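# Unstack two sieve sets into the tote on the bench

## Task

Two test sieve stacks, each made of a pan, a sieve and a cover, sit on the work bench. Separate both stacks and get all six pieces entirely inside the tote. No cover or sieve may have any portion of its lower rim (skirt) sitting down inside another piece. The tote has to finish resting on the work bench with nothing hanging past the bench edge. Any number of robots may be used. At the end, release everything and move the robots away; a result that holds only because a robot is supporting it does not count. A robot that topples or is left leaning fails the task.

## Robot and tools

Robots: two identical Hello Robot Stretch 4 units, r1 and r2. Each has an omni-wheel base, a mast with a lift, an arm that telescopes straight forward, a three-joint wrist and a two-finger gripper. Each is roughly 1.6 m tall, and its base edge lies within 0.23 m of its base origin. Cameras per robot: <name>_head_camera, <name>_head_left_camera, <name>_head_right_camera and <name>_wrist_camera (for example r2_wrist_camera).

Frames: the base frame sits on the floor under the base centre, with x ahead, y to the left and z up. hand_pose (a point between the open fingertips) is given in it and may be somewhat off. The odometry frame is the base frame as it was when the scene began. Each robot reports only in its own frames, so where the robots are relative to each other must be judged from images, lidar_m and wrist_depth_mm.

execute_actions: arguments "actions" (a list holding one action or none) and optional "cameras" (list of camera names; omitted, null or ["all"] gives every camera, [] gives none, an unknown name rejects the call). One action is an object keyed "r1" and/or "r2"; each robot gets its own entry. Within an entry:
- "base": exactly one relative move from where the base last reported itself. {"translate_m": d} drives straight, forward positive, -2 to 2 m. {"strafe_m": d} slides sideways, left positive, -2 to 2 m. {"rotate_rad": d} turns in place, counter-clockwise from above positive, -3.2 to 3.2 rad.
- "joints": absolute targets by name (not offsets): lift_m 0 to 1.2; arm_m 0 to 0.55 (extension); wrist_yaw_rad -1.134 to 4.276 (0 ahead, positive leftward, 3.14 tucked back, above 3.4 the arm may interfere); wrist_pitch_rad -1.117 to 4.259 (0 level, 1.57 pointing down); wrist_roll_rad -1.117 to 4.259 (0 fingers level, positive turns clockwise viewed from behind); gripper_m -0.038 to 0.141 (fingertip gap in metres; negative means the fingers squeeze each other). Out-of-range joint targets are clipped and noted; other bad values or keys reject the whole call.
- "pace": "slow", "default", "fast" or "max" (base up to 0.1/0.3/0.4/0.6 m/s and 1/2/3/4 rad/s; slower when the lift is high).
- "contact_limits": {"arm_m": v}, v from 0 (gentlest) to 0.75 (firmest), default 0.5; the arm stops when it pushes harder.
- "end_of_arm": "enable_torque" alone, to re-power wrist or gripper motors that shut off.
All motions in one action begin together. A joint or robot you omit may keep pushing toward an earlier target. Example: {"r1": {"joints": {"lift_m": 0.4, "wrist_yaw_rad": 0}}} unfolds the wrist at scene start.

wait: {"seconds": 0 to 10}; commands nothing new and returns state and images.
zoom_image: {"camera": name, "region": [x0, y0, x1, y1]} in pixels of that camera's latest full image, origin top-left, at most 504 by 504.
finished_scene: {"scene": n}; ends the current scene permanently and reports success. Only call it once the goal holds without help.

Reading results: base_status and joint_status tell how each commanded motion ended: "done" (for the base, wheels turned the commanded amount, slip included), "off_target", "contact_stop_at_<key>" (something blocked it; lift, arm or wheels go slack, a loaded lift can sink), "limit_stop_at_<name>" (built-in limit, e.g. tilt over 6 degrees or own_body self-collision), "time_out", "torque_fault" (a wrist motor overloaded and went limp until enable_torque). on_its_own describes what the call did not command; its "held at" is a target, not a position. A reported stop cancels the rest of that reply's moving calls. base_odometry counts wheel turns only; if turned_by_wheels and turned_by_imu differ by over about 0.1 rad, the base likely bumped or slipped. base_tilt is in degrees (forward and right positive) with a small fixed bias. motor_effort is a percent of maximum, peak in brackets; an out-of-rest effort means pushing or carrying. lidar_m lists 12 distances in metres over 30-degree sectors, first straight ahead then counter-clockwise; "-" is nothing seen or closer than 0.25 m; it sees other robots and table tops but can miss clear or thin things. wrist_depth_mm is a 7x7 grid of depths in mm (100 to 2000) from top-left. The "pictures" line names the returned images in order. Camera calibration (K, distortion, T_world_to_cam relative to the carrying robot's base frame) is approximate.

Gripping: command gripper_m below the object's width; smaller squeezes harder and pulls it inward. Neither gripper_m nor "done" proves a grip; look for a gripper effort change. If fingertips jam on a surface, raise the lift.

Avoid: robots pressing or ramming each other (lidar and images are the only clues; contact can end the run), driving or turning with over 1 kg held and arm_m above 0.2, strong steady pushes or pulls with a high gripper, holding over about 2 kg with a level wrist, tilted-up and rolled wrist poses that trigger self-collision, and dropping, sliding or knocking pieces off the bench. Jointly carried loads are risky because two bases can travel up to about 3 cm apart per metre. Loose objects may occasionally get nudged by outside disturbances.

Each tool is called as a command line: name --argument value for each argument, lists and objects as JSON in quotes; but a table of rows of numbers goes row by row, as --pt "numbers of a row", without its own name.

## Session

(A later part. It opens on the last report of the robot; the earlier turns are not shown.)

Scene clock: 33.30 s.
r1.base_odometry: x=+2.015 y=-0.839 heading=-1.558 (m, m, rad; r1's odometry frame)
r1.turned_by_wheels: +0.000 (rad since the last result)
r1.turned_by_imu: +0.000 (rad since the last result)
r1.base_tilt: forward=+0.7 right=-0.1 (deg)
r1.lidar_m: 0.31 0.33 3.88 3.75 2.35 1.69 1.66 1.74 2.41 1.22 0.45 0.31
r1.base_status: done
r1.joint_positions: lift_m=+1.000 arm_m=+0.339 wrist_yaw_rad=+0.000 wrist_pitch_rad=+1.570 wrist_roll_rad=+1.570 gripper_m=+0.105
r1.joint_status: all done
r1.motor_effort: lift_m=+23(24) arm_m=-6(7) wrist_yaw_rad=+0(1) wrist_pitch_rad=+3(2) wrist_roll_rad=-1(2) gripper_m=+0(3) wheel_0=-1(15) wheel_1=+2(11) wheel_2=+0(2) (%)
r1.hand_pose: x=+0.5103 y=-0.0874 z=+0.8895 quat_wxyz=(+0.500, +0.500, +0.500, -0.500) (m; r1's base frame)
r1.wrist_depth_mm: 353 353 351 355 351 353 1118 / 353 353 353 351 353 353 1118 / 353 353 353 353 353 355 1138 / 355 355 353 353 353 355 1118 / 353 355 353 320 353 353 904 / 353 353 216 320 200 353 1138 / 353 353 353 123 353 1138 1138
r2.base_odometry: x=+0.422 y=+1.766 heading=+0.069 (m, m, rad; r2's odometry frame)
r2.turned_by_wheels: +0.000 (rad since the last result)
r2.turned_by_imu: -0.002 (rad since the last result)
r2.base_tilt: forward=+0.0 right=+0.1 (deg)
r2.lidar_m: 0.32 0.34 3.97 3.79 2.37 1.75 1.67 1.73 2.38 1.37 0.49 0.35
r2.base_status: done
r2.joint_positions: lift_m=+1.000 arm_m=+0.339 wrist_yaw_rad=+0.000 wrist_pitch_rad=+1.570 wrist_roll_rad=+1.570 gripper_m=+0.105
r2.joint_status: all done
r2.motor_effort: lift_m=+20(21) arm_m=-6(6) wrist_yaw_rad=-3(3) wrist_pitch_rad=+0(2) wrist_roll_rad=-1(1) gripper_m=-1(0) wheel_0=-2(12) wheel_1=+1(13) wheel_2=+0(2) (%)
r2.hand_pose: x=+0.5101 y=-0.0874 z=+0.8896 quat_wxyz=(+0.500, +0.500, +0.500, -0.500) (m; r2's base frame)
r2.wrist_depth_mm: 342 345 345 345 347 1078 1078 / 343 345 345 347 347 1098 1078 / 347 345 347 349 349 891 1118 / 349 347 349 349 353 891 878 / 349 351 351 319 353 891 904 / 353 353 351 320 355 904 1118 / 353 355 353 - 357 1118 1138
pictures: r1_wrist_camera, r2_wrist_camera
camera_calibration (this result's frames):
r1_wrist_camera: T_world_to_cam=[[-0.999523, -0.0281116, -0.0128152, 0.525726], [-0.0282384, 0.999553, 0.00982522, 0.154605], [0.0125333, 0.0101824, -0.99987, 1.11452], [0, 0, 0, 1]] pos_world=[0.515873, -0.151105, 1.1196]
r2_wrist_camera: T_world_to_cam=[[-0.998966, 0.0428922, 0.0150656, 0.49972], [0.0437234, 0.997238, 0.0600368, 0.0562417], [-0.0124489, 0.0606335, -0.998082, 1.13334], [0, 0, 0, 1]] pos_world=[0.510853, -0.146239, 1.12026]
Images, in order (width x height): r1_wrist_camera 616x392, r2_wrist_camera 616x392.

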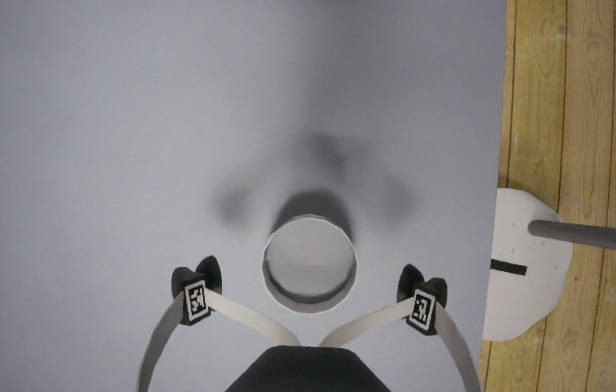

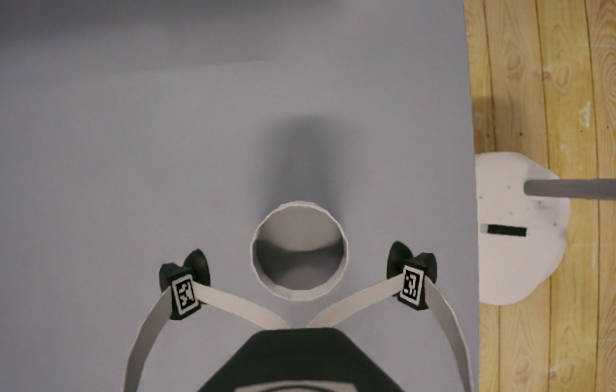

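execute_actions --actions '[{"r1":{"joints":{"lift_m":0.921}},"r2":{"joints":{"lift_m":0.92}}}]' --cameras '[]'

execute_actions --actions '[{"r1":{"joints":{"gripper_m":0.05}},"r2":{"joints":{"gripper_m":0.05}}}]' --cameras '[]'

execute_actions --actions '[{"r1":{"joints":{"lift_m":0.95}},"r2":{"joints":{"lift_m":0.95}}}]' --cameras '[]'

execute_actions --actions '[{"r1":{"base":{"strafe_m":-0.615},"joints":{"arm_m":0.395,"lift_m":1.03},"pace":"fast"},"r2":{"base":{"strafe_m":-0.54},"joints":{"arm_m":0.445,"lift_m":1.03},"pace":"fast"}}]' --cameras '["r1_wrist_camera","r2_wrist_camera","r1_head_camera"]'

Scene clock: 36.57 s.
r1.base_odometry: x=+2.015 y=-0.839 heading=-1.558 (m, m, rad; r1's odometry frame)
r1.turned_by_wheels: +0.000 (rad since the last result)
r1.turned_by_imu: +0.001 (rad since the last result)
r1.base_tilt: forward=+0.7 right=-0.2 (deg)
r1.lidar_m: 0.31 0.33 3.90 3.76 2.32 1.69 1.65 1.72 2.39 1.24 0.46 0.33
r1.base_status: not commanded
r1.joint_positions: lift_m=+0.921 arm_m=+0.339 wrist_yaw_rad=+0.000 wrist_pitch_rad=+1.570 wrist_roll_rad=+1.570 gripper_m=+0.105
r1.joint_status: all done
r1.motor_effort: lift_m=+17(22) arm_m=-6(6) wrist_yaw_rad=+0(0) wrist_pitch_rad=-1(0) wrist_roll_rad=+0(1) gripper_m=-1(1) wheel_0=-1(1) wheel_1=+2(2) wheel_2=+0(0) (%)
r1.hand_pose: x=+0.5103 y=-0.0874 z=+0.8110 quat_wxyz=(+0.500, +0.500, +0.500, -0.500) (m; r1's base frame)
r1.wrist_depth_mm: 274 273 274 274 274 274 1060 / 274 274 274 276 274 274 1042 / 274 274 274 276 276 274 1060 / 273 274 274 274 274 274 842 / 276 273 273 241 274 274 831 / 273 274 213 242 199 276 842 / 274 273 274 123 274 274 1078
r2.base_odometry: x=+0.422 y=+1.766 heading=+0.069 (m, m, rad; r2's odometry frame)
r2.turned_by_wheels: +0.000 (rad since the last result)
r2.turned_by_imu: -0.001 (rad since the last result)
r2.base_tilt: forward=+0.1 right=+0.2 (deg)
r2.lidar_m: 0.32 0.36 3.96 3.81 2.36 1.73 1.67 1.72 2.39 1.34 0.49 0.36
r2.base_status: not commanded
r2.joint_positions: lift_m=+0.920 arm_m=+0.339 wrist_yaw_rad=+0.000 wrist_pitch_rad=+1.570 wrist_roll_rad=+1.570 gripper_m=+0.105
r2.joint_status: all done
r2.motor_effort: lift_m=+16(19) arm_m=-6(6) wrist_yaw_rad=-2(2) wrist_pitch_rad=+0(0) wrist_roll_rad=-1(1) gripper_m=+0(0) wheel_0=-2(2) wheel_1=+1(1) wheel_2=+0(0) (%)
r2.hand_pose: x=+0.5101 y=-0.0874 z=+0.8099 quat_wxyz=(+0.500, +0.500, +0.500, -0.500) (m; r2's base frame)
r2.wrist_depth_mm: 265 267 267 268 268 268 1008 / 267 268 268 270 270 271 1025 / 267 270 268 271 271 272 1025 / 271 271 271 271 273 273 820 / 271 271 272 239 273 274 820 / 273 273 232 240 276 276 1042 / 274 274 274 - 277 278 1042
pictures: none
No camera images: the call's "cameras" was empty. Leave "cameras" out to get every camera's image.

Scene clock: 37.97 s.
r1.base_odometry: x=+2.015 y=-0.839 heading=-1.558 (m, m, rad; r1's odometry frame)
r1.turned_by_wheels: +0.000 (rad since the last result)
r1.turned_by_imu: +0.000 (rad since the last result)
r1.base_tilt: forward=+0.7 right=-0.2 (deg)
r1.lidar_m: 0.32 0.35 3.89 3.75 2.32 1.70 1.66 1.74 2.42 1.23 0.45 0.33
r1.base_status: not commanded
r1.joint_positions: lift_m=+0.921 arm_m=+0.339 wrist_yaw_rad=+0.000 wrist_pitch_rad=+1.570 wrist_roll_rad=+1.570 gripper_m=+0.050
r1.joint_status: all done
r1.motor_effort: lift_m=+18(18) arm_m=-6(6) wrist_yaw_rad=-1(1) wrist_pitch_rad=-1(1) wrist_roll_rad=+0(0) gripper_m=-10(10) wheel_0=-1(1) wheel_1=+2(2) wheel_2=+0(0) (%)
r1.hand_pose: x=+0.5103 y=-0.0874 z=+0.8110 quat_wxyz=(+0.500, +0.500, +0.500, -0.500) (m; r1's base frame)
r1.wrist_depth_mm: 272 273 274 273 274 274 1042 / 274 274 274 273 276 273 1060 / 274 274 274 273 274 274 1060 / 274 274 273 273 274 274 842 / 273 273 273 231 273 276 842 / 274 273 195 232 200 274 831 / 274 276 273 121 273 274 1042
r2.base_odometry: x=+0.422 y=+1.766 heading=+0.069 (m, m, rad; r2's odometry frame)
r2.turned_by_wheels: +0.000 (rad since the last result)
r2.turned_by_imu: +0.000 (rad since the last result)
r2.base_tilt: forward=+0.0 right=+0.3 (deg)
r2.lidar_m: 0.33 0.34 3.95 3.82 2.38 1.74 1.68 1.75 2.39 1.33 0.48 0.35
r2.base_status: not commanded
r2.joint_positions: lift_m=+0.920 arm_m=+0.339 wrist_yaw_rad=+0.000 wrist_pitch_rad=+1.570 wrist_roll_rad=+1.570 gripper_m=+0.050
r2.joint_status: all done
r2.motor_effort: lift_m=+17(17) arm_m=-6(6) wrist_yaw_rad=-2(2) wrist_pitch_rad=+0(0) wrist_roll_rad=-1(1) gripper_m=-15(10) wheel_0=-2(2) wheel_1=+1(1) wheel_2=+0(0) (%)
r2.hand_pose: x=+0.5102 y=-0.0874 z=+0.8099 quat_wxyz=(+0.500, +0.500, +0.500, -0.500) (m; r2's base frame)
r2.wrist_depth_mm: 265 266 267 268 270 268 1008 / 266 267 268 268 270 270 1025 / 267 270 268 270 271 272 1025 / 268 271 271 271 272 273 820 / 271 272 272 230 272 274 820 / 272 272 194 231 208 276 1042 / 273 274 276 - 277 278 1042
pictures: none
No camera images: the call's "cameras" was empty. Leave "cameras" out to get every camera's image.

Scene clock: 38.87 s.
r1.base_odometry: x=+2.015 y=-0.839 heading=-1.558 (m, m, rad; r1's odometry frame)
r1.turned_by_wheels: +0.000 (rad since the last result)
r1.turned_by_imu: +0.000 (rad since the last result)
r1.base_tilt: forward=+0.7 right=-0.2 (deg)
r1.lidar_m: 0.30 0.34 3.89 3.76 2.33 1.69 1.65 1.72 2.42 1.22 0.45 0.32
r1.base_status: not commanded
r1.joint_positions: lift_m=+0.950 arm_m=+0.339 wrist_yaw_rad=+0.000 wrist_pitch_rad=+1.570 wrist_roll_rad=+1.570 gripper_m=+0.050
r1.joint_status: all done
r1.motor_effort: lift_m=+25(24) arm_m=-6(6) wrist_yaw_rad=+0(1) wrist_pitch_rad=-1(3) wrist_roll_rad=+0(0) gripper_m=-12(10) wheel_0=-1(1) wheel_1=+2(2) wheel_2=+0(0) (%)
r1.hand_pose: x=+0.5103 y=-0.0874 z=+0.8394 quat_wxyz=(+0.500, +0.500, +0.500, -0.500) (m; r1's base frame)
r1.wrist_depth_mm: 303 301 303 300 301 303 1078 / 301 303 301 303 304 301 1060 / 304 303 301 301 304 303 1078 / 304 303 303 304 303 304 1098 / 301 303 303 231 304 303 866 / 303 303 195 231 199 304 854 / 303 303 301 121 304 303 1060
r2.base_odometry: x=+0.422 y=+1.766 heading=+0.069 (m, m, rad; r2's odometry frame)
r2.turned_by_wheels: +0.000 (rad since the last result)
r2.turned_by_imu: +0.000 (rad since the last result)
r2.base_tilt: forward=-0.1 right=+0.3 (deg)
r2.lidar_m: 0.33 0.35 3.96 3.81 2.35 1.73 1.67 1.74 2.37 1.35 0.47 0.32
r2.base_status: not commanded
r2.joint_positions: lift_m=+0.950 arm_m=+0.339 wrist_yaw_rad=+0.000 wrist_pitch_rad=+1.570 wrist_roll_rad=+1.570 gripper_m=+0.050
r2.joint_status: all done
r2.motor_effort: lift_m=+21(22) arm_m=-6(6) wrist_yaw_rad=-2(3) wrist_pitch_rad=+1(0) wrist_roll_rad=-1(0) gripper_m=-14(15) wheel_0=-2(2) wheel_1=+1(1) wheel_2=+0(0) (%)
r2.hand_pose: x=+0.5102 y=-0.0874 z=+0.8395 quat_wxyz=(+0.500, +0.500, +0.500, -0.500) (m; r2's base frame)
r2.wrist_depth_mm: 293 294 296 296 296 297 1042 / 296 294 297 298 297 300 1042 / 297 298 298 300 301 300 1060 / 298 300 300 301 301 303 842 / 300 301 300 230 303 303 842 / 301 301 194 231 208 306 1078 / 304 303 304 - 307 307 1060
pictures: none
No camera images: the call's "cameras" was empty. Leave "cameras" out to get every camera's image.

Scene clock: 41.83 s.
r1.base_odometry: x=+1.401 y=-0.847 heading=-1.558 (m, m, rad; r1's odometry frame)
r1.turned_by_wheels: +0.000 (rad since the last result)
r1.turned_by_imu: +0.001 (rad since the last result)
r1.base_tilt: forward=+0.8 right=+0.0 (deg)
r1.lidar_m: 0.30 0.33 0.49 4.37 2.30 1.75 1.67 1.74 2.42 4.36 0.44 0.31
r1.base_status: done
r1.joint_positions: lift_m=+1.030 arm_m=+0.394 wrist_yaw_rad=+0.000 wrist_pitch_rad=+1.570 wrist_roll_rad=+1.570 gripper_m=+0.050
r1.joint_status: all done
r1.motor_effort: lift_m=+24(28) arm_m=+7(5) wrist_yaw_rad=-2(0) wrist_pitch_rad=-1(0) wrist_roll_rad=+2(0) gripper_m=-12(9) wheel_0=+3(13) wheel_1=+0(12) wheel_2=+0(2) (%)
r1.hand_pose: x=+0.5650 y=-0.0874 z=+0.9195 quat_wxyz=(+0.501, +0.500, +0.500, -0.499) (m; r1's base frame)
r1.wrist_depth_mm: 384 387 382 384 384 384 1138 / 384 384 382 384 384 387 1182 / 382 382 382 382 379 384 1160 / 384 366 382 382 294 384 1182 / 382 379 382 231 334 387 931 / 379 382 195 232 200 384 931 / 382 382 379 122 296 382 1160
r2.base_odometry: x=+0.460 y=+1.227 heading=+0.069 (m, m, rad; r2's odometry frame)
r2.turned_by_wheels: +0.000 (rad since the last result)
r2.turned_by_imu: +0.001 (rad since the last result)
r2.base_tilt: forward=+0.0 right=+0.2 (deg)
r2.lidar_m: 0.33 0.35 0.48 4.34 2.35 1.75 1.66 1.75 2.38 4.42 0.49 0.34
r2.base_status: done
r2.joint_positions: lift_m=+1.030 arm_m=+0.444 wrist_yaw_rad=+0.000 wrist_pitch_rad=+1.570 wrist_roll_rad=+1.570 gripper_m=+0.050
r2.joint_status: all done
r2.motor_effort: lift_m=+21(23) arm_m=+6(7) wrist_yaw_rad=-3(3) wrist_pitch_rad=+0(0) wrist_roll_rad=-1(1) gripper_m=-15(16) wheel_0=+3(13) wheel_1=+0(13) wheel_2=+0(0) (%)
r2.hand_pose: x=+0.6151 y=-0.0874 z=+0.9195 quat_wxyz=(+0.501, +0.500, +0.500, -0.499) (m; r2's base frame)
r2.wrist_depth_mm: 370 370 375 373 375 377 1118 / 373 375 375 375 377 377 1118 / 373 377 375 377 377 379 1138 / 290 355 377 377 377 382 878 / 373 362 375 231 294 384 931 / 377 379 194 232 208 387 1138 / 379 379 382 - 312 387 392
pictures: r1_head_camera, r1_wrist_camera, r2_wrist_camera
camera_calibration (this result's frames):
r1_wrist_camera: T_world_to_cam=[[-0.999514, -0.0283835, -0.0128887, 0.580886], [-0.028511, 0.999545, 0.00982313, 0.156012], [0.012604, 0.0101858, -0.999869, 1.14375], [0, 0, 0, 1]] pos_world=[0.570636, -0.151103, 1.14956]
r2_wrist_camera: T_world_to_cam=[[-0.998983, 0.0425051, 0.0150339, 0.604143], [0.0433351, 0.997255, 0.0600382, 0.0500919], [-0.0124407, 0.0606287, -0.998083, 1.16455], [0, 0, 0, 1]] pos_world=[0.615846, -0.146238, 1.15022]
Images, in order (width x height): r1_head_camera 420x560, r1_wrist_camera 616x392, r2_wrist_camera 616x392.

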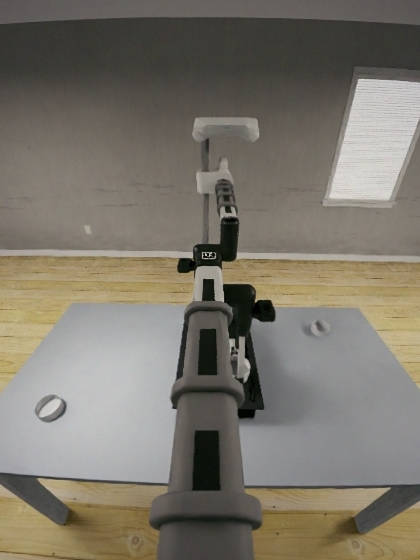

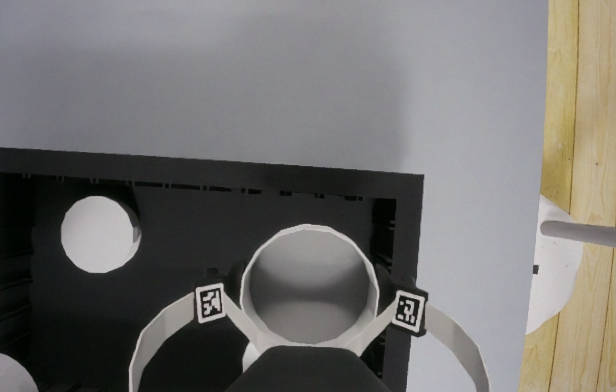

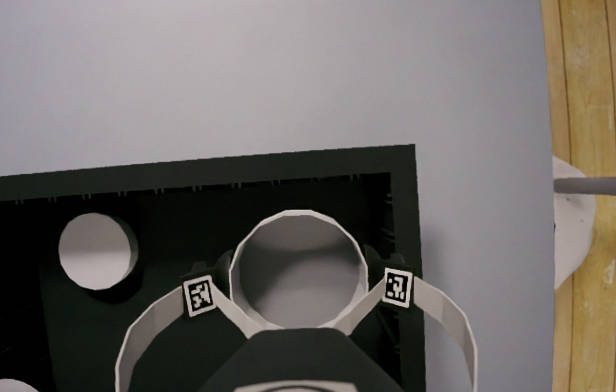

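execute_actions --actions '[{"r1":{"joints":{"lift_m":0.907,"arm_m":0.407}},"r2":{"joints":{"lift_m":0.906,"arm_m":0.453}}}]' --cameras '[]'

execute_actions --actions '[{"r1":{"joints":{"gripper_m":0.088}},"r2":{"joints":{"gripper_m":0.088}}}]' --cameras '[]'

execute_actions --actions '[{"r1":{"joints":{"lift_m":1.0},"pace":"fast"},"r2":{"joints":{"lift_m":1.0},"pace":"fast"}}]' --cameras '["r1_wrist_camera","r2_wrist_camera"]'

execute_actions --actions '[{"r1":{"base":{"strafe_m":0.615},"joints":{"arm_m":0.338,"gripper_m":0.105},"pace":"fast"},"r2":{"base":{"strafe_m":0.54},"joints":{"arm_m":0.338,"gripper_m":0.105},"pace":"fast"}}]' --cameras '["r1_wrist_camera","r2_wrist_camera"]'

Scene clock: 44.87 s.
r1.base_odometry: x=+1.401 y=-0.847 heading=-1.558 (m, m, rad; r1's odometry frame)
r1.turned_by_wheels: +0.000 (rad since the last result)
r1.turned_by_imu: +0.001 (rad since the last result)
r1.base_tilt: forward=+0.7 right=-0.1 (deg)
r1.lidar_m: 0.30 0.32 0.47 4.38 2.32 1.75 1.66 1.75 2.43 4.35 0.44 0.30
r1.base_status: not commanded
r1.joint_positions: lift_m=+0.907 arm_m=+0.406 wrist_yaw_rad=+0.000 wrist_pitch_rad=+1.570 wrist_roll_rad=+1.570 gripper_m=+0.050
r1.joint_status: all done
r1.motor_effort: lift_m=+18(22) arm_m=+6(8) wrist_yaw_rad=-1(1) wrist_pitch_rad=-2(1) wrist_roll_rad=+0(1) gripper_m=-9(9) wheel_0=+3(3) wheel_1=+1(1) wheel_2=+0(0) (%)
r1.hand_pose: x=+0.5770 y=-0.0874 z=+0.7970 quat_wxyz=(+0.500, +0.500, +0.500, -0.500) (m; r1's base frame)
r1.wrist_depth_mm: 258 259 260 260 259 259 259 / 259 259 259 259 259 259 260 / 170 171 171 260 259 259 260 / 256 257 258 258 171 171 260 / 235 257 257 233 257 171 260 / 257 257 195 232 200 171 260 / 258 256 257 121 255 171 259
r2.base_odometry: x=+0.460 y=+1.227 heading=+0.069 (m, m, rad; r2's odometry frame)
r2.turned_by_wheels: +0.000 (rad since the last result)
r2.turned_by_imu: -0.001 (rad since the last result)
r2.base_tilt: forward=+0.0 right=+0.3 (deg)
r2.lidar_m: 0.33 0.35 0.48 4.35 2.35 1.73 1.66 1.75 2.38 4.40 0.48 0.36
r2.base_status: not commanded
r2.joint_positions: lift_m=+0.906 arm_m=+0.452 wrist_yaw_rad=+0.000 wrist_pitch_rad=+1.570 wrist_roll_rad=+1.570 gripper_m=+0.050
r2.joint_status: all done
r2.motor_effort: lift_m=+17(19) arm_m=+6(6) wrist_yaw_rad=-3(3) wrist_pitch_rad=+1(0) wrist_roll_rad=-1(1) gripper_m=-12(16) wheel_0=+3(3) wheel_1=-1(1) wheel_2=+0(0) (%)
r2.hand_pose: x=+0.6231 y=-0.0874 z=+0.7959 quat_wxyz=(+0.500, +0.500, +0.500, -0.500) (m; r2's base frame)
r2.wrist_depth_mm: 252 252 252 253 254 255 255 / 253 253 254 254 255 256 257 / 254 254 168 168 169 169 257 / 182 253 254 255 255 171 259 / 248 255 255 230 249 172 260 / 245 255 193 232 208 172 262 / 256 257 258 - 259 173 263
pictures: none
No camera images: the call's "cameras" was empty. Leave "cameras" out to get every camera's image.

Scene clock: 46.07 s.
r1.base_odometry: x=+1.401 y=-0.847 heading=-1.558 (m, m, rad; r1's odometry frame)
r1.turned_by_wheels: +0.000 (rad since the last result)
r1.turned_by_imu: +0.000 (rad since the last result)
r1.base_tilt: forward=+0.7 right=+0.0 (deg)
r1.lidar_m: 0.31 0.33 0.46 4.37 2.33 1.74 1.66 1.74 2.41 4.36 0.43 0.32
r1.base_status: not commanded
r1.joint_positions: lift_m=+0.907 arm_m=+0.406 wrist_yaw_rad=+0.000 wrist_pitch_rad=+1.570 wrist_roll_rad=+1.570 gripper_m=+0.088
r1.joint_status: all done
r1.motor_effort: lift_m=+18(18) arm_m=+7(7) wrist_yaw_rad=-1(1) wrist_pitch_rad=+2(2) wrist_roll_rad=+1(0) gripper_m=+0(10) wheel_0=+3(3) wheel_1=+0(0) wheel_2=+0(0) (%)
r1.hand_pose: x=+0.5771 y=-0.0874 z=+0.7970 quat_wxyz=(+0.501, +0.500, +0.500, -0.499) (m; r1's base frame)
r1.wrist_depth_mm: 260 259 259 260 260 259 259 / 259 260 260 262 260 262 262 / 171 171 171 260 260 258 260 / 257 257 258 257 171 170 260 / 236 257 257 240 256 172 262 / 257 257 205 240 199 172 260 / 258 257 258 121 257 172 259
r2.base_odometry: x=+0.460 y=+1.227 heading=+0.069 (m, m, rad; r2's odometry frame)
r2.turned_by_wheels: +0.000 (rad since the last result)
r2.turned_by_imu: +0.000 (rad since the last result)
r2.base_tilt: forward=+0.0 right=+0.3 (deg)
r2.lidar_m: 0.33 0.35 0.49 4.35 2.36 1.75 1.67 1.74 2.42 4.42 0.49 0.34
r2.base_status: not commanded
r2.joint_positions: lift_m=+0.906 arm_m=+0.452 wrist_yaw_rad=+0.000 wrist_pitch_rad=+1.570 wrist_roll_rad=+1.570 gripper_m=+0.088
r2.joint_status: all done
r2.motor_effort: lift_m=+17(17) arm_m=+6(6) wrist_yaw_rad=-2(3) wrist_pitch_rad=+1(0) wrist_roll_rad=-1(1) gripper_m=-2(12) wheel_0=+3(3) wheel_1=+0(0) wheel_2=+0(0) (%)
r2.hand_pose: x=+0.6231 y=-0.0874 z=+0.7959 quat_wxyz=(+0.500, +0.500, +0.500, -0.500) (m; r2's base frame)
r2.wrist_depth_mm: 251 252 253 254 254 255 254 / 253 254 254 255 255 256 256 / 254 255 169 169 169 170 258 / 181 219 254 255 255 171 259 / 246 255 238 238 240 172 260 / 244 256 230 239 229 173 262 / 257 257 258 - 259 173 264
pictures: none
No camera images: the call's "cameras" was empty. Leave "cameras" out to get every camera's image.

Scene clock: 47.23 s.
r1.base_odometry: x=+1.401 y=-0.847 heading=-1.558 (m, m, rad; r1's odometry frame)
r1.turned_by_wheels: +0.000 (rad since the last result)
r1.turned_by_imu: +0.000 (rad since the last result)
r1.base_tilt: forward=+0.8 right=-0.2 (deg)
r1.lidar_m: 0.30 0.32 0.46 4.38 2.31 1.75 1.66 1.74 2.41 4.36 0.43 0.31
r1.base_status: not commanded
r1.joint_positions: lift_m=+1.000 arm_m=+0.406 wrist_yaw_rad=+0.000 wrist_pitch_rad=+1.570 wrist_roll_rad=+1.570 gripper_m=+0.088
r1.joint_status: all done
r1.motor_effort: lift_m=+24(26) arm_m=+7(6) wrist_yaw_rad=-1(1) wrist_pitch_rad=+2(3) wrist_roll_rad=+2(0) gripper_m=+1(1) wheel_0=+3(3) wheel_1=+0(1) wheel_2=+0(0) (%)
r1.hand_pose: x=+0.5771 y=-0.0874 z=+0.8895 quat_wxyz=(+0.501, +0.500, +0.500, -0.499) (m; r1's base frame)
r1.wrist_depth_mm: 353 353 351 353 353 353 353 / 353 355 351 353 353 353 353 / 355 353 351 353 353 353 353 / 351 345 353 330 264 357 351 / 351 351 351 334 332 353 355 / 353 351 206 334 200 351 904 / 330 332 353 122 282 353 1118
r2.base_odometry: x=+0.460 y=+1.227 heading=+0.069 (m, m, rad; r2's odometry frame)
r2.turned_by_wheels: +0.000 (rad since the last result)
r2.turned_by_imu: +0.000 (rad since the last result)
r2.base_tilt: forward=+0.1 right=+0.2 (deg)
r2.lidar_m: 0.32 0.34 0.46 4.35 2.36 1.74 1.67 1.75 2.39 4.43 0.48 0.35
r2.base_status: not commanded
r2.joint_positions: lift_m=+1.000 arm_m=+0.452 wrist_yaw_rad=+0.000 wrist_pitch_rad=+1.570 wrist_roll_rad=+1.570 gripper_m=+0.088
r2.joint_status: all done
r2.motor_effort: lift_m=+21(22) arm_m=+6(6) wrist_yaw_rad=-3(3) wrist_pitch_rad=+0(0) wrist_roll_rad=-1(1) gripper_m=+0(2) wheel_0=+3(3) wheel_1=+0(1) wheel_2=+0(0) (%)
r2.hand_pose: x=+0.6231 y=-0.0874 z=+0.8896 quat_wxyz=(+0.500, +0.500, +0.500, -0.500) (m; r2's base frame)
r2.wrist_depth_mm: 342 342 343 345 347 347 345 / 345 345 345 345 347 347 349 / 345 347 347 347 349 351 351 / 262 301 347 330 298 351 353 / 325 345 349 332 281 355 353 / 349 349 349 349 266 355 357 / 332 329 351 - 304 357 359
pictures: r1_wrist_camera, r2_wrist_camera
camera_calibration (this result's frames):
r1_wrist_camera: T_world_to_cam=[[-0.999513, -0.0282811, -0.0131855, 0.592857], [-0.0284116, 0.999548, 0.00981471, 0.156601], [0.012902, 0.0101845, -0.999865, 1.11345], [0, 0, 0, 1]] pos_world=[0.582652, -0.151104, 1.11958]
r2_wrist_camera: T_world_to_cam=[[-0.998977, 0.0426472, 0.0150366, 0.612571], [0.0434771, 0.997249, 0.0600381, 0.0514566], [-0.0124348, 0.0606304, -0.998083, 1.13473], [0, 0, 0, 1]] pos_world=[0.623818, -0.146239, 1.12025]
Images, in order (width x height): r1_wrist_camera 616x392, r2_wrist_camera 616x392.

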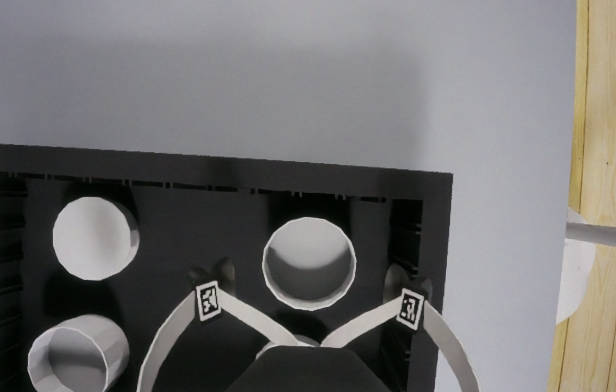

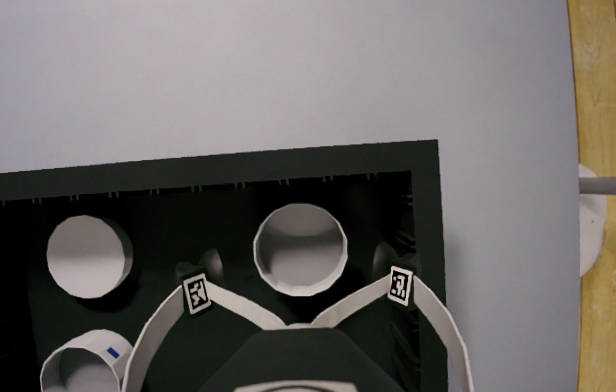

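Scene clock: 50.27 s.
r1.base_odometry: x=+2.015 y=-0.839 heading=-1.558 (m, m, rad; r1's odometry frame)
r1.turned_by_wheels: +0.000 (rad since the last result)
r1.turned_by_imu: +0.001 (rad since the last result)
r1.base_tilt: forward=+0.7 right=-0.1 (deg)
r1.lidar_m: 0.30 0.34 3.89 3.75 2.34 1.69 1.65 1.72 2.41 1.21 0.46 0.33
r1.base_status: done
r1.joint_positions: lift_m=+1.000 arm_m=+0.339 wrist_yaw_rad=+0.000 wrist_pitch_rad=+1.570 wrist_roll_rad=+1.570 gripper_m=+0.105
r1.joint_status: all done
r1.motor_effort: lift_m=+23(24) arm_m=-6(8) wrist_yaw_rad=+0(1) wrist_pitch_rad=+0(1) wrist_roll_rad=+1(0) gripper_m=-1(1) wheel_0=-1(15) wheel_1=+3(11) wheel_2=+0(0) (%)
r1.hand_pose: x=+0.5103 y=-0.0874 z=+0.8895 quat_wxyz=(+0.500, +0.500, +0.500, -0.500) (m; r1's base frame)
r1.wrist_depth_mm: 351 351 355 353 351 355 1138 / 353 355 355 351 355 351 1138 / 353 351 353 355 351 353 1138 / 351 353 351 353 353 353 1138 / 355 353 351 353 355 355 917 / 353 353 217 353 198 353 1138 / 355 355 355 122 355 1138 1118
r2.base_odometry: x=+0.422 y=+1.766 heading=+0.069 (m, m, rad; r2's odometry frame)
r2.turned_by_wheels: +0.000 (rad since the last result)
r2.turned_by_imu: -0.003 (rad since the last result)
r2.base_tilt: forward=-0.1 right=+0.3 (deg)
r2.lidar_m: 0.32 0.34 3.95 3.81 2.36 1.73 1.66 1.73 2.36 1.37 0.49 0.35
r2.base_status: done
r2.joint_positions: lift_m=+1.000 arm_m=+0.339 wrist_yaw_rad=+0.000 wrist_pitch_rad=+1.570 wrist_roll_rad=+1.570 gripper_m=+0.105
r2.joint_status: all done
r2.motor_effort: lift_m=+20(21) arm_m=-6(6) wrist_yaw_rad=-2(4) wrist_pitch_rad=-1(0) wrist_roll_rad=-1(1) gripper_m=-1(2) wheel_0=-2(12) wheel_1=+1(12) wheel_2=+0(3) (%)
r2.hand_pose: x=+0.5101 y=-0.0874 z=+0.8896 quat_wxyz=(+0.500, +0.500, +0.500, -0.500) (m; r2's base frame)
r2.wrist_depth_mm: 342 343 345 345 347 1078 1078 / 343 345 347 347 349 1078 1098 / 345 345 347 349 349 891 1098 / 347 349 351 349 351 891 891 / 349 349 351 349 353 904 904 / 353 353 353 353 355 904 1098 / 353 353 355 - 357 1118 1118
pictures: r1_wrist_camera, r2_wrist_camera
camera_calibration (this result's frames):
r1_wrist_camera: T_world_to_cam=[[-0.999523, -0.0281078, -0.0128146, 0.525722], [-0.0282346, 0.999553, 0.00982524, 0.154602], [0.0125327, 0.0101824, -0.99987, 1.11453], [0, 0, 0, 1]] pos_world=[0.515868, -0.151105, 1.11961]
r2_wrist_camera: T_world_to_cam=[[-0.998966, 0.0428825, 0.0151227, 0.499644], [0.0437171, 0.997239, 0.0600344, 0.0562479], [-0.0125066, 0.0606334, -0.998082, 1.13337], [0, 0, 0, 1]] pos_world=[0.510843, -0.146239, 1.12027]
Images, in order (width x height): r1_wrist_camera 616x392, r2_wrist_camera 616x392.

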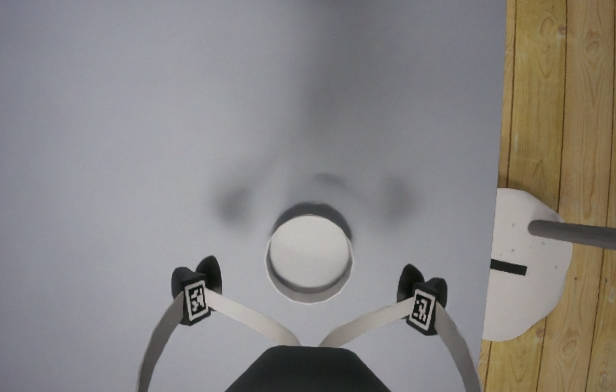

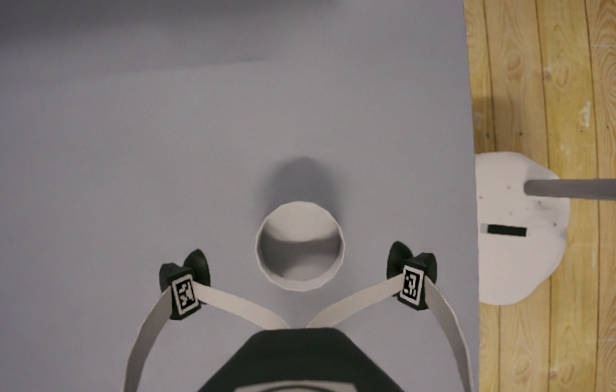

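execute_actions --actions '[{"r1":{"joints":{"lift_m":0.895}},"r2":{"joints":{"lift_m":0.894}}}]' --cameras '[]'

execute_actions --actions '[{"r1":{"joints":{"gripper_m":0.05}},"r2":{"joints":{"gripper_m":0.05}}}]' --cameras '[]'

execute_actions --actions '[{"r1":{"base":{"strafe_m":-0.498},"joints":{"arm_m":0.414,"lift_m":1.04}},"r2":{"base":{"strafe_m":-0.422},"joints":{"arm_m":0.455,"lift_m":1.04}}}]' --cameras '["r1_wrist_camera","r2_wrist_camera"]'

Scene clock: 52.70 s.
r1.base_odometry: x=+2.015 y=-0.839 heading=-1.558 (m, m, rad; r1's odometry frame)
r1.turned_by_wheels: +0.000 (rad since the last result)
r1.turned_by_imu: +0.001 (rad since the last result)
r1.base_tilt: forward=+0.7 right=-0.2 (deg)
r1.lidar_m: 0.32 0.36 3.89 3.76 2.34 1.70 1.67 1.73 2.41 1.21 0.45 0.32
r1.base_status: not commanded
r1.joint_positions: lift_m=+0.895 arm_m=+0.339 wrist_yaw_rad=+0.000 wrist_pitch_rad=+1.570 wrist_roll_rad=+1.570 gripper_m=+0.105
r1.joint_status: all done
r1.motor_effort: lift_m=+17(22) arm_m=-6(6) wrist_yaw_rad=-1(1) wrist_pitch_rad=-3(2) wrist_roll_rad=+3(0) gripper_m=+1(1) wheel_0=-1(1) wheel_1=+2(2) wheel_2=+0(0) (%)
r1.hand_pose: x=+0.5103 y=-0.0874 z=+0.7850 quat_wxyz=(+0.500, +0.500, +0.500, -0.500) (m; r1's base frame)
r1.wrist_depth_mm: 249 248 248 249 248 248 248 / 248 249 248 247 248 249 249 / 249 249 248 249 248 249 249 / 248 248 248 250 250 249 248 / 248 248 248 247 248 249 249 / 249 248 216 246 198 249 798 / 249 249 248 123 249 249 1025
r2.base_odometry: x=+0.422 y=+1.766 heading=+0.069 (m, m, rad; r2's odometry frame)
r2.turned_by_wheels: +0.000 (rad since the last result)
r2.turned_by_imu: -0.001 (rad since the last result)
r2.base_tilt: forward=+0.0 right=+0.3 (deg)
r2.lidar_m: 0.33 0.35 3.94 3.81 2.37 1.74 1.66 1.74 2.38 1.35 0.49 0.36
r2.base_status: not commanded
r2.joint_positions: lift_m=+0.894 arm_m=+0.339 wrist_yaw_rad=+0.000 wrist_pitch_rad=+1.570 wrist_roll_rad=+1.570 gripper_m=+0.105
r2.joint_status: all done
r2.motor_effort: lift_m=+16(19) arm_m=-6(6) wrist_yaw_rad=-2(2) wrist_pitch_rad=+0(0) wrist_roll_rad=+0(1) gripper_m=-1(2) wheel_0=-2(2) wheel_1=+0(1) wheel_2=+0(0) (%)
r2.hand_pose: x=+0.5101 y=-0.0874 z=+0.7839 quat_wxyz=(+0.500, +0.500, +0.500, -0.500) (m; r2's base frame)
r2.wrist_depth_mm: 240 241 242 242 243 244 991 / 241 243 243 244 245 245 1008 / 243 244 244 245 246 245 991 / 244 245 246 246 246 248 798 / 246 246 246 245 247 249 798 / 246 247 235 245 248 250 1008 / 248 249 249 - 250 251 1008
pictures: none
No camera images: the call's "cameras" was empty. Leave "cameras" out to get every camera's image.

Scene clock: 54.10 s.
r1.base_odometry: x=+2.015 y=-0.839 heading=-1.558 (m, m, rad; r1's odometry frame)
r1.turned_by_wheels: +0.000 (rad since the last result)
r1.turned_by_imu: +0.000 (rad since the last result)
r1.base_tilt: forward=+0.7 right=-0.1 (deg)
r1.lidar_m: 0.31 0.35 3.88 3.77 2.35 1.70 1.65 1.73 2.41 1.22 0.46 0.33
r1.base_status: not commanded
r1.joint_positions: lift_m=+0.895 arm_m=+0.339 wrist_yaw_rad=+0.000 wrist_pitch_rad=+1.570 wrist_roll_rad=+1.570 gripper_m=+0.050
r1.joint_status: all done
r1.motor_effort: lift_m=+17(17) arm_m=-6(6) wrist_yaw_rad=+0(0) wrist_pitch_rad=+0(1) wrist_roll_rad=+3(1) gripper_m=-14(11) wheel_0=-1(1) wheel_1=+2(2) wheel_2=+0(0) (%)
r1.hand_pose: x=+0.5102 y=-0.0874 z=+0.7850 quat_wxyz=(+0.500, +0.500, +0.500, -0.500) (m; r1's base frame)
r1.wrist_depth_mm: 247 247 248 248 247 248 249 / 248 249 249 247 247 248 247 / 247 249 249 248 249 248 249 / 248 248 248 248 247 248 249 / 248 249 247 244 248 248 249 / 248 249 195 245 199 249 798 / 249 247 249 121 248 248 1025
r2.base_odometry: x=+0.422 y=+1.766 heading=+0.069 (m, m, rad; r2's odometry frame)
r2.turned_by_wheels: +0.000 (rad since the last result)
r2.turned_by_imu: +0.000 (rad since the last result)
r2.base_tilt: forward=+0.1 right=+0.2 (deg)
r2.lidar_m: 0.31 0.35 3.97 3.79 2.36 1.72 1.67 1.75 2.37 1.36 0.46 0.36
r2.base_status: not commanded
r2.joint_positions: lift_m=+0.894 arm_m=+0.339 wrist_yaw_rad=+0.000 wrist_pitch_rad=+1.570 wrist_roll_rad=+1.570 gripper_m=+0.050
r2.joint_status: all done
r2.motor_effort: lift_m=+16(16) arm_m=-6(6) wrist_yaw_rad=-2(2) wrist_pitch_rad=+0(0) wrist_roll_rad=-1(1) gripper_m=-18(16) wheel_0=-2(2) wheel_1=+0(1) wheel_2=+0(0) (%)
r2.hand_pose: x=+0.5101 y=-0.0874 z=+0.7839 quat_wxyz=(+0.500, +0.500, +0.500, -0.500) (m; r2's base frame)
r2.wrist_depth_mm: 240 241 241 243 243 244 991 / 241 242 242 244 244 245 991 / 243 243 244 245 246 246 1008 / 244 245 245 245 246 247 788 / 245 246 246 243 247 249 798 / 245 247 207 244 208 249 1008 / 248 249 248 - 250 251 1008
pictures: none
No camera images: the call's "cameras" was empty. Leave "cameras" out to get every camera's image.

Scene clock: 57.07 s.
r1.base_odometry: x=+1.518 y=-0.845 heading=-1.558 (m, m, rad; r1's odometry frame)
r1.turned_by_wheels: +0.000 (rad since the last result)
r1.turned_by_imu: +0.001 (rad since the last result)
r1.base_tilt: forward=+0.8 right=-0.2 (deg)
r1.lidar_m: 0.29 0.33 0.48 4.26 2.32 1.75 1.66 1.74 2.40 4.48 0.44 0.32
r1.base_status: done
r1.joint_positions: lift_m=+1.040 arm_m=+0.413 wrist_yaw_rad=+0.000 wrist_pitch_rad=+1.570 wrist_roll_rad=+1.570 gripper_m=+0.050
r1.joint_status: all done
r1.motor_effort: lift_m=+24(26) arm_m=+6(6) wrist_yaw_rad=-1(0) wrist_pitch_rad=+0(0) wrist_roll_rad=+1(1) gripper_m=-12(11) wheel_0=+1(9) wheel_1=-2(11) wheel_2=+0(1) (%)
r1.hand_pose: x=+0.5840 y=-0.0874 z=+0.9295 quat_wxyz=(+0.500, +0.500, +0.500, -0.500) (m; r1's base frame)
r1.wrist_depth_mm: 303 303 306 347 392 394 1160 / 212 368 392 362 330 394 1182 / 384 370 392 373 370 394 1182 / 375 394 392 392 368 392 946 / 377 373 389 246 310 392 931 / 307 322 196 244 199 394 960 / 394 392 394 121 351 397 1182
r2.base_odometry: x=+0.452 y=+1.345 heading=+0.069 (m, m, rad; r2's odometry frame)
r2.turned_by_wheels: +0.000 (rad since the last result)
r2.turned_by_imu: +0.000 (rad since the last result)
r2.base_tilt: forward=+0.0 right=+0.3 (deg)
r2.lidar_m: 0.32 0.35 0.49 4.23 2.37 1.74 1.66 1.76 2.39 4.54 0.50 0.34
r2.base_status: done
r2.joint_positions: lift_m=+1.040 arm_m=+0.454 wrist_yaw_rad=+0.000 wrist_pitch_rad=+1.570 wrist_roll_rad=+1.570 gripper_m=+0.050
r2.joint_status: all done
r2.motor_effort: lift_m=+21(22) arm_m=+6(6) wrist_yaw_rad=-3(2) wrist_pitch_rad=+0(3) wrist_roll_rad=-1(1) gripper_m=-1(15) wheel_0=+4(12) wheel_1=-3(12) wheel_2=+0(1) (%)
r2.hand_pose: x=+0.6250 y=-0.0874 z=+0.9296 quat_wxyz=(+0.500, +0.500, +0.500, -0.500) (m; r2's base frame)
r2.wrist_depth_mm: 379 297 297 297 301 384 1118 / 216 362 384 368 375 389 1118 / 362 359 384 368 355 389 1138 / 384 387 384 384 379 392 904 / 366 370 387 368 334 394 931 / 349 349 213 306 195 394 1160 / 394 392 394 - 397 399 399
pictures: r1_wrist_camera, r2_wrist_camera
camera_calibration (this result's frames):
r1_wrist_camera: T_world_to_cam=[[-0.999517, -0.0283011, -0.0128406, 0.599952], [-0.0284282, 0.999548, 0.0098245, 0.156405], [0.0125567, 0.0101848, -0.999869, 1.15354], [0, 0, 0, 1]] pos_world=[0.589624, -0.151104, 1.15955]
r2_wrist_camera: T_world_to_cam=[[-0.998965, 0.0428103, 0.0153878, 0.613542], [0.043661, 0.997242, 0.0600228, 0.0488716], [-0.0127758, 0.0606325, -0.998078, 1.17488], [0, 0, 0, 1]] pos_world=[0.625783, -0.146239, 1.16025]
Images, in order (width x height): r1_wrist_camera 616x392, r2_wrist_camera 616x392.

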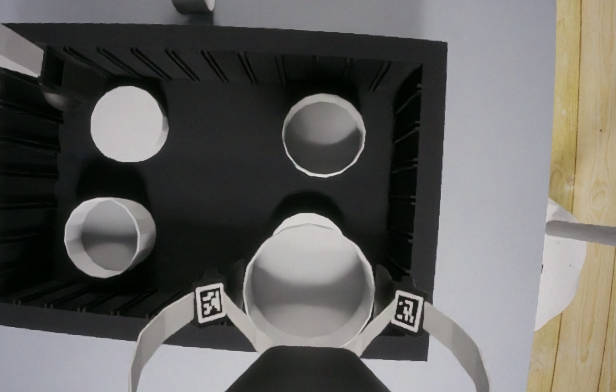

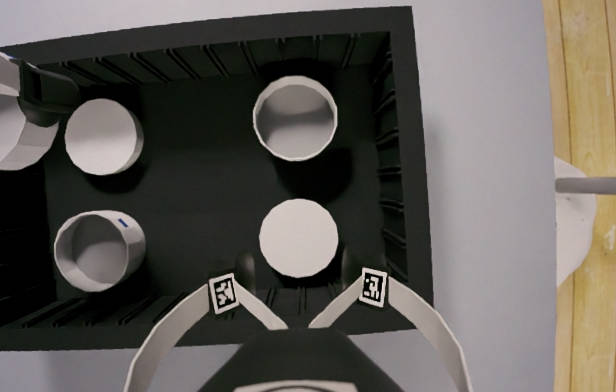

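execute_actions --actions '[{"r1":{"joints":{"lift_m":0.918}},"r2":{"base":{"strafe_m":0.2},"joints":{"gripper_m":0.105},"pace":"fast"}}]' --cameras '[]'

execute_actions --actions '[{"r1":{"joints":{"gripper_m":0.088}}}]' --cameras '["r1_head_camera","r2_wrist_camera"]'

Scene clock: 59.87 s.
r1.base_odometry: x=+1.518 y=-0.845 heading=-1.558 (m, m, rad; r1's odometry frame)
r1.turned_by_wheels: +0.000 (rad since the last result)
r1.turned_by_imu: +0.001 (rad since the last result)
r1.base_tilt: forward=+0.7 right=+0.1 (deg)
r1.lidar_m: 0.31 0.33 0.46 4.25 2.31 1.74 1.66 1.72 2.42 4.47 0.44 0.33
r1.base_status: not commanded
r1.joint_positions: lift_m=+0.918 arm_m=+0.413 wrist_yaw_rad=+0.000 wrist_pitch_rad=+1.570 wrist_roll_rad=+1.570 gripper_m=+0.050
r1.joint_status: all done
r1.motor_effort: lift_m=+17(25) arm_m=+7(7) wrist_yaw_rad=-1(0) wrist_pitch_rad=+1(2) wrist_roll_rad=+1(1) gripper_m=-12(12) wheel_0=+1(1) wheel_1=-2(2) wheel_2=+0(0) (%)
r1.hand_pose: x=+0.5840 y=-0.0874 z=+0.8080 quat_wxyz=(+0.500, +0.500, +0.500, -0.500) (m; r1's base frame)
r1.wrist_depth_mm: 250 267 266 253 246 187 272 / 245 268 268 251 268 190 271 / 247 270 270 252 268 187 272 / 268 268 268 271 268 185 272 / 251 268 270 243 270 193 271 / 263 268 195 245 200 182 272 / 216 220 243 121 246 183 272
r2.base_odometry: x=+0.438 y=+1.544 heading=+0.069 (m, m, rad; r2's odometry frame)
r2.turned_by_wheels: +0.000 (rad since the last result)
r2.turned_by_imu: -0.001 (rad since the last result)
r2.base_tilt: forward=+0.0 right=+0.1 (deg)
r2.lidar_m: 0.33 0.34 0.48 4.03 2.38 1.73 1.67 1.75 2.39 4.74 0.49 0.35
r2.base_status: done
r2.joint_positions: lift_m=+1.040 arm_m=+0.454 wrist_yaw_rad=+0.000 wrist_pitch_rad=+1.570 wrist_roll_rad=+1.570 gripper_m=+0.105
r2.joint_status: all done
r2.motor_effort: lift_m=+21(21) arm_m=+6(6) wrist_yaw_rad=-2(2) wrist_pitch_rad=-1(1) wrist_roll_rad=-1(1) gripper_m=+1(2) wheel_0=-3(13) wheel_1=+3(12) wheel_2=+0(2) (%)
r2.hand_pose: x=+0.6250 y=-0.0874 z=+0.9296 quat_wxyz=(+0.500, +0.500, +0.500, -0.500) (m; r2's base frame)
r2.wrist_depth_mm: 362 379 379 362 382 387 1118 / 364 362 300 364 300 389 1138 / 387 387 387 389 389 392 1118 / 387 387 375 389 389 392 904 / 387 389 389 392 392 394 931 / 389 392 394 394 397 397 1138 / 394 394 397 - 394 399 399
pictures: none
No camera images: the call's "cameras" was empty. Leave "cameras" out to get every camera's image.

Scene clock: 61.07 s.
r1.base_odometry: x=+1.518 y=-0.845 heading=-1.558 (m, m, rad; r1's odometry frame)
r1.turned_by_wheels: +0.000 (rad since the last result)
r1.turned_by_imu: +0.000 (rad since the last result)
r1.base_tilt: forward=+0.7 right=-0.1 (deg)
r1.lidar_m: 0.29 0.34 0.47 4.25 2.31 1.75 1.67 1.74 2.42 4.50 0.44 0.33
r1.base_status: not commanded
r1.joint_positions: lift_m=+0.918 arm_m=+0.413 wrist_yaw_rad=+0.000 wrist_pitch_rad=+1.570 wrist_roll_rad=+1.570 gripper_m=+0.088
r1.joint_status: all done
r1.motor_effort: lift_m=+17(17) arm_m=+6(6) wrist_yaw_rad=-2(1) wrist_pitch_rad=-2(1) wrist_roll_rad=+1(0) gripper_m=-1(10) wheel_0=+1(1) wheel_1=-2(2) wheel_2=+0(0) (%)
r1.hand_pose: x=+0.5839 y=-0.0874 z=+0.8080 quat_wxyz=(+0.500, +0.500, +0.500, -0.500) (m; r1's base frame)
r1.wrist_depth_mm: 252 265 265 252 245 186 271 / 247 267 268 250 268 190 272 / 249 270 268 252 268 187 271 / 270 267 268 270 268 183 272 / 252 268 268 244 268 192 272 / 263 268 205 245 200 182 272 / 216 221 245 122 252 182 272
r2.base_odometry: x=+0.438 y=+1.544 heading=+0.069 (m, m, rad; r2's odometry frame)
r2.turned_by_wheels: +0.000 (rad since the last result)
r2.turned_by_imu: +0.000 (rad since the last result)
r2.base_tilt: forward=+0.0 right=+0.3 (deg)
r2.lidar_m: 0.32 0.35 0.48 4.03 2.35 1.73 1.67 1.72 2.39 4.73 0.50 0.34
r2.base_status: not commanded
r2.joint_positions: lift_m=+1.040 arm_m=+0.454 wrist_yaw_rad=+0.000 wrist_pitch_rad=+1.570 wrist_roll_rad=+1.570 gripper_m=+0.105
r2.joint_status: not commanded
r2.motor_effort: lift_m=+20(20) arm_m=+6(6) wrist_yaw_rad=-2(3) wrist_pitch_rad=+0(1) wrist_roll_rad=-1(1) gripper_m=+0(1) wheel_0=-3(3) wheel_1=+4(3) wheel_2=+0(0) (%)
r2.hand_pose: x=+0.6250 y=-0.0874 z=+0.9296 quat_wxyz=(+0.500, +0.500, +0.500, -0.500) (m; r2's base frame)
r2.wrist_depth_mm: 362 379 382 359 382 387 1118 / 364 359 300 362 301 387 1118 / 384 387 387 389 389 389 1138 / 389 387 373 392 394 392 904 / 387 392 389 394 394 394 931 / 392 392 392 394 394 394 1160 / 392 394 394 - 397 399 399
pictures: r1_head_camera, r2_wrist_camera
camera_calibration (this result's frames):
r2_wrist_camera: T_world_to_cam=[[-0.998965, 0.0428103, 0.0153878, 0.613547], [0.043661, 0.997242, 0.0600228, 0.0488713], [-0.0127758, 0.0606325, -0.998078, 1.17488], [0, 0, 0, 1]] pos_world=[0.625788, -0.146239, 1.16025]
Images, in order (width x height): r1_head_camera 420x560, r2_wrist_camera 616x392.

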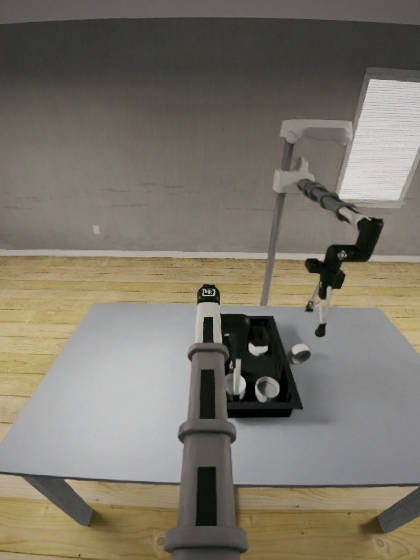

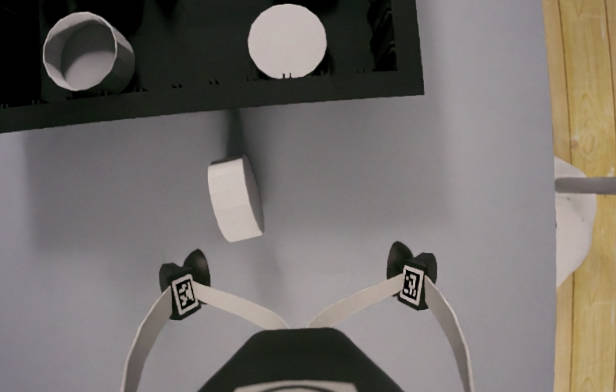

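execute_actions --actions '[{"r1":{"joints":{"lift_m":1.03},"pace":"fast"},"r2":{"base":{"strafe_m":-0.042},"joints":{"gripper_m":0.075,"arm_m":0.512,"lift_m":0.985,"wrist_roll_rad":1.45},"pace":"fast"}}]' --cameras '["r2_wrist_camera","r1_wrist_camera"]'

Scene clock: 64.30 s.
r1.base_odometry: x=+1.518 y=-0.845 heading=-1.558 (m, m, rad; r1's odometry frame)
r1.turned_by_wheels: +0.000 (rad since the last result)
r1.turned_by_imu: +0.001 (rad since the last result)
r1.base_tilt: forward=+0.7 right=-0.1 (deg)
r1.lidar_m: 0.30 0.34 0.47 4.25 2.30 1.75 1.66 1.74 2.44 4.47 0.43 0.32
r1.base_status: not commanded
r1.joint_positions: lift_m=+1.030 arm_m=+0.413 wrist_yaw_rad=+0.000 wrist_pitch_rad=+1.570 wrist_roll_rad=+1.570 gripper_m=+0.088
r1.joint_status: all done
r1.motor_effort: lift_m=+24(27) arm_m=+6(6) wrist_yaw_rad=-2(0) wrist_pitch_rad=-1(4) wrist_roll_rad=+1(0) gripper_m=-2(0) wheel_0=+1(1) wheel_1=-2(2) wheel_2=+0(0) (%)
r1.hand_pose: x=+0.5839 y=-0.0874 z=+0.9195 quat_wxyz=(+0.500, +0.500, +0.500, -0.500) (m; r1's base frame)
r1.wrist_depth_mm: 294 298 300 294 340 387 384 / 364 366 379 357 336 382 384 / 382 362 379 364 362 384 1182 / 373 384 379 379 370 384 960 / 366 364 384 359 347 384 878 / 307 324 206 351 199 387 946 / 382 382 384 121 296 387 1160
r2.base_odometry: x=+0.441 y=+1.503 heading=+0.069 (m, m, rad; r2's odometry frame)
r2.turned_by_wheels: +0.000 (rad since the last result)
r2.turned_by_imu: -0.001 (rad since the last result)
r2.base_tilt: forward=-0.1 right=+0.2 (deg)
r2.lidar_m: 0.30 0.35 0.48 4.08 2.36 1.74 1.65 1.75 2.37 4.70 0.50 0.33
r2.base_status: done
r2.joint_positions: lift_m=+0.985 arm_m=+0.511 wrist_yaw_rad=+0.000 wrist_pitch_rad=+1.570 wrist_roll_rad=+1.450 gripper_m=+0.075
r2.joint_status: all done
r2.motor_effort: lift_m=+17(20) arm_m=+6(6) wrist_yaw_rad=-3(2) wrist_pitch_rad=+0(1) wrist_roll_rad=-3(6) gripper_m=-2(0) wheel_0=+1(11) wheel_1=-1(10) wheel_2=+0(1) (%)
r2.hand_pose: x=+0.6821 y=-0.0874 z=+0.8749 quat_wxyz=(+0.529, +0.469, +0.529, -0.469) (m; r2's base frame)
r2.wrist_depth_mm: 303 310 329 329 329 296 332 / 303 310 329 330 309 297 334 / 245 246 247 247 248 248 336 / 334 334 334 334 338 336 340 / 336 334 338 265 338 340 340 / 338 338 336 278 340 342 342 / 338 338 340 - 342 343 343
pictures: r1_wrist_camera, r2_wrist_camera
camera_calibration (this result's frames):
r1_wrist_camera: T_world_to_cam=[[-0.99952, -0.0283007, -0.0125689, 0.599507], [-0.0284251, 0.999548, 0.00983221, 0.156493], [0.012285, 0.0101848, -0.999873, 1.1437], [0, 0, 0, 1]] pos_world=[0.589618, -0.151104, 1.14955]
r2_wrist_camera: T_world_to_cam=[[-0.996932, -0.0767756, 0.0152059, 0.659726], [-0.0757373, 0.995324, 0.0599542, 0.130993], [-0.0197378, 0.0586186, -0.998085, 1.12561], [0, 0, 0, 1]] pos_world=[0.68984, -0.145711, 1.10557]
Images, in order (width x height): r1_wrist_camera 616x392, r2_wrist_camera 616x392.

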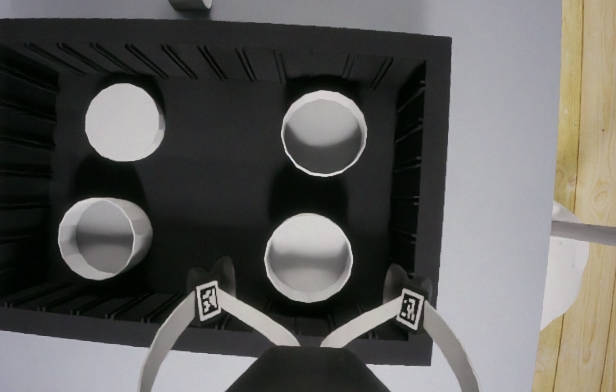

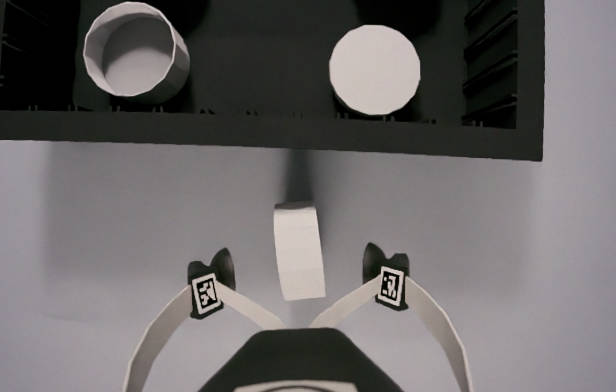

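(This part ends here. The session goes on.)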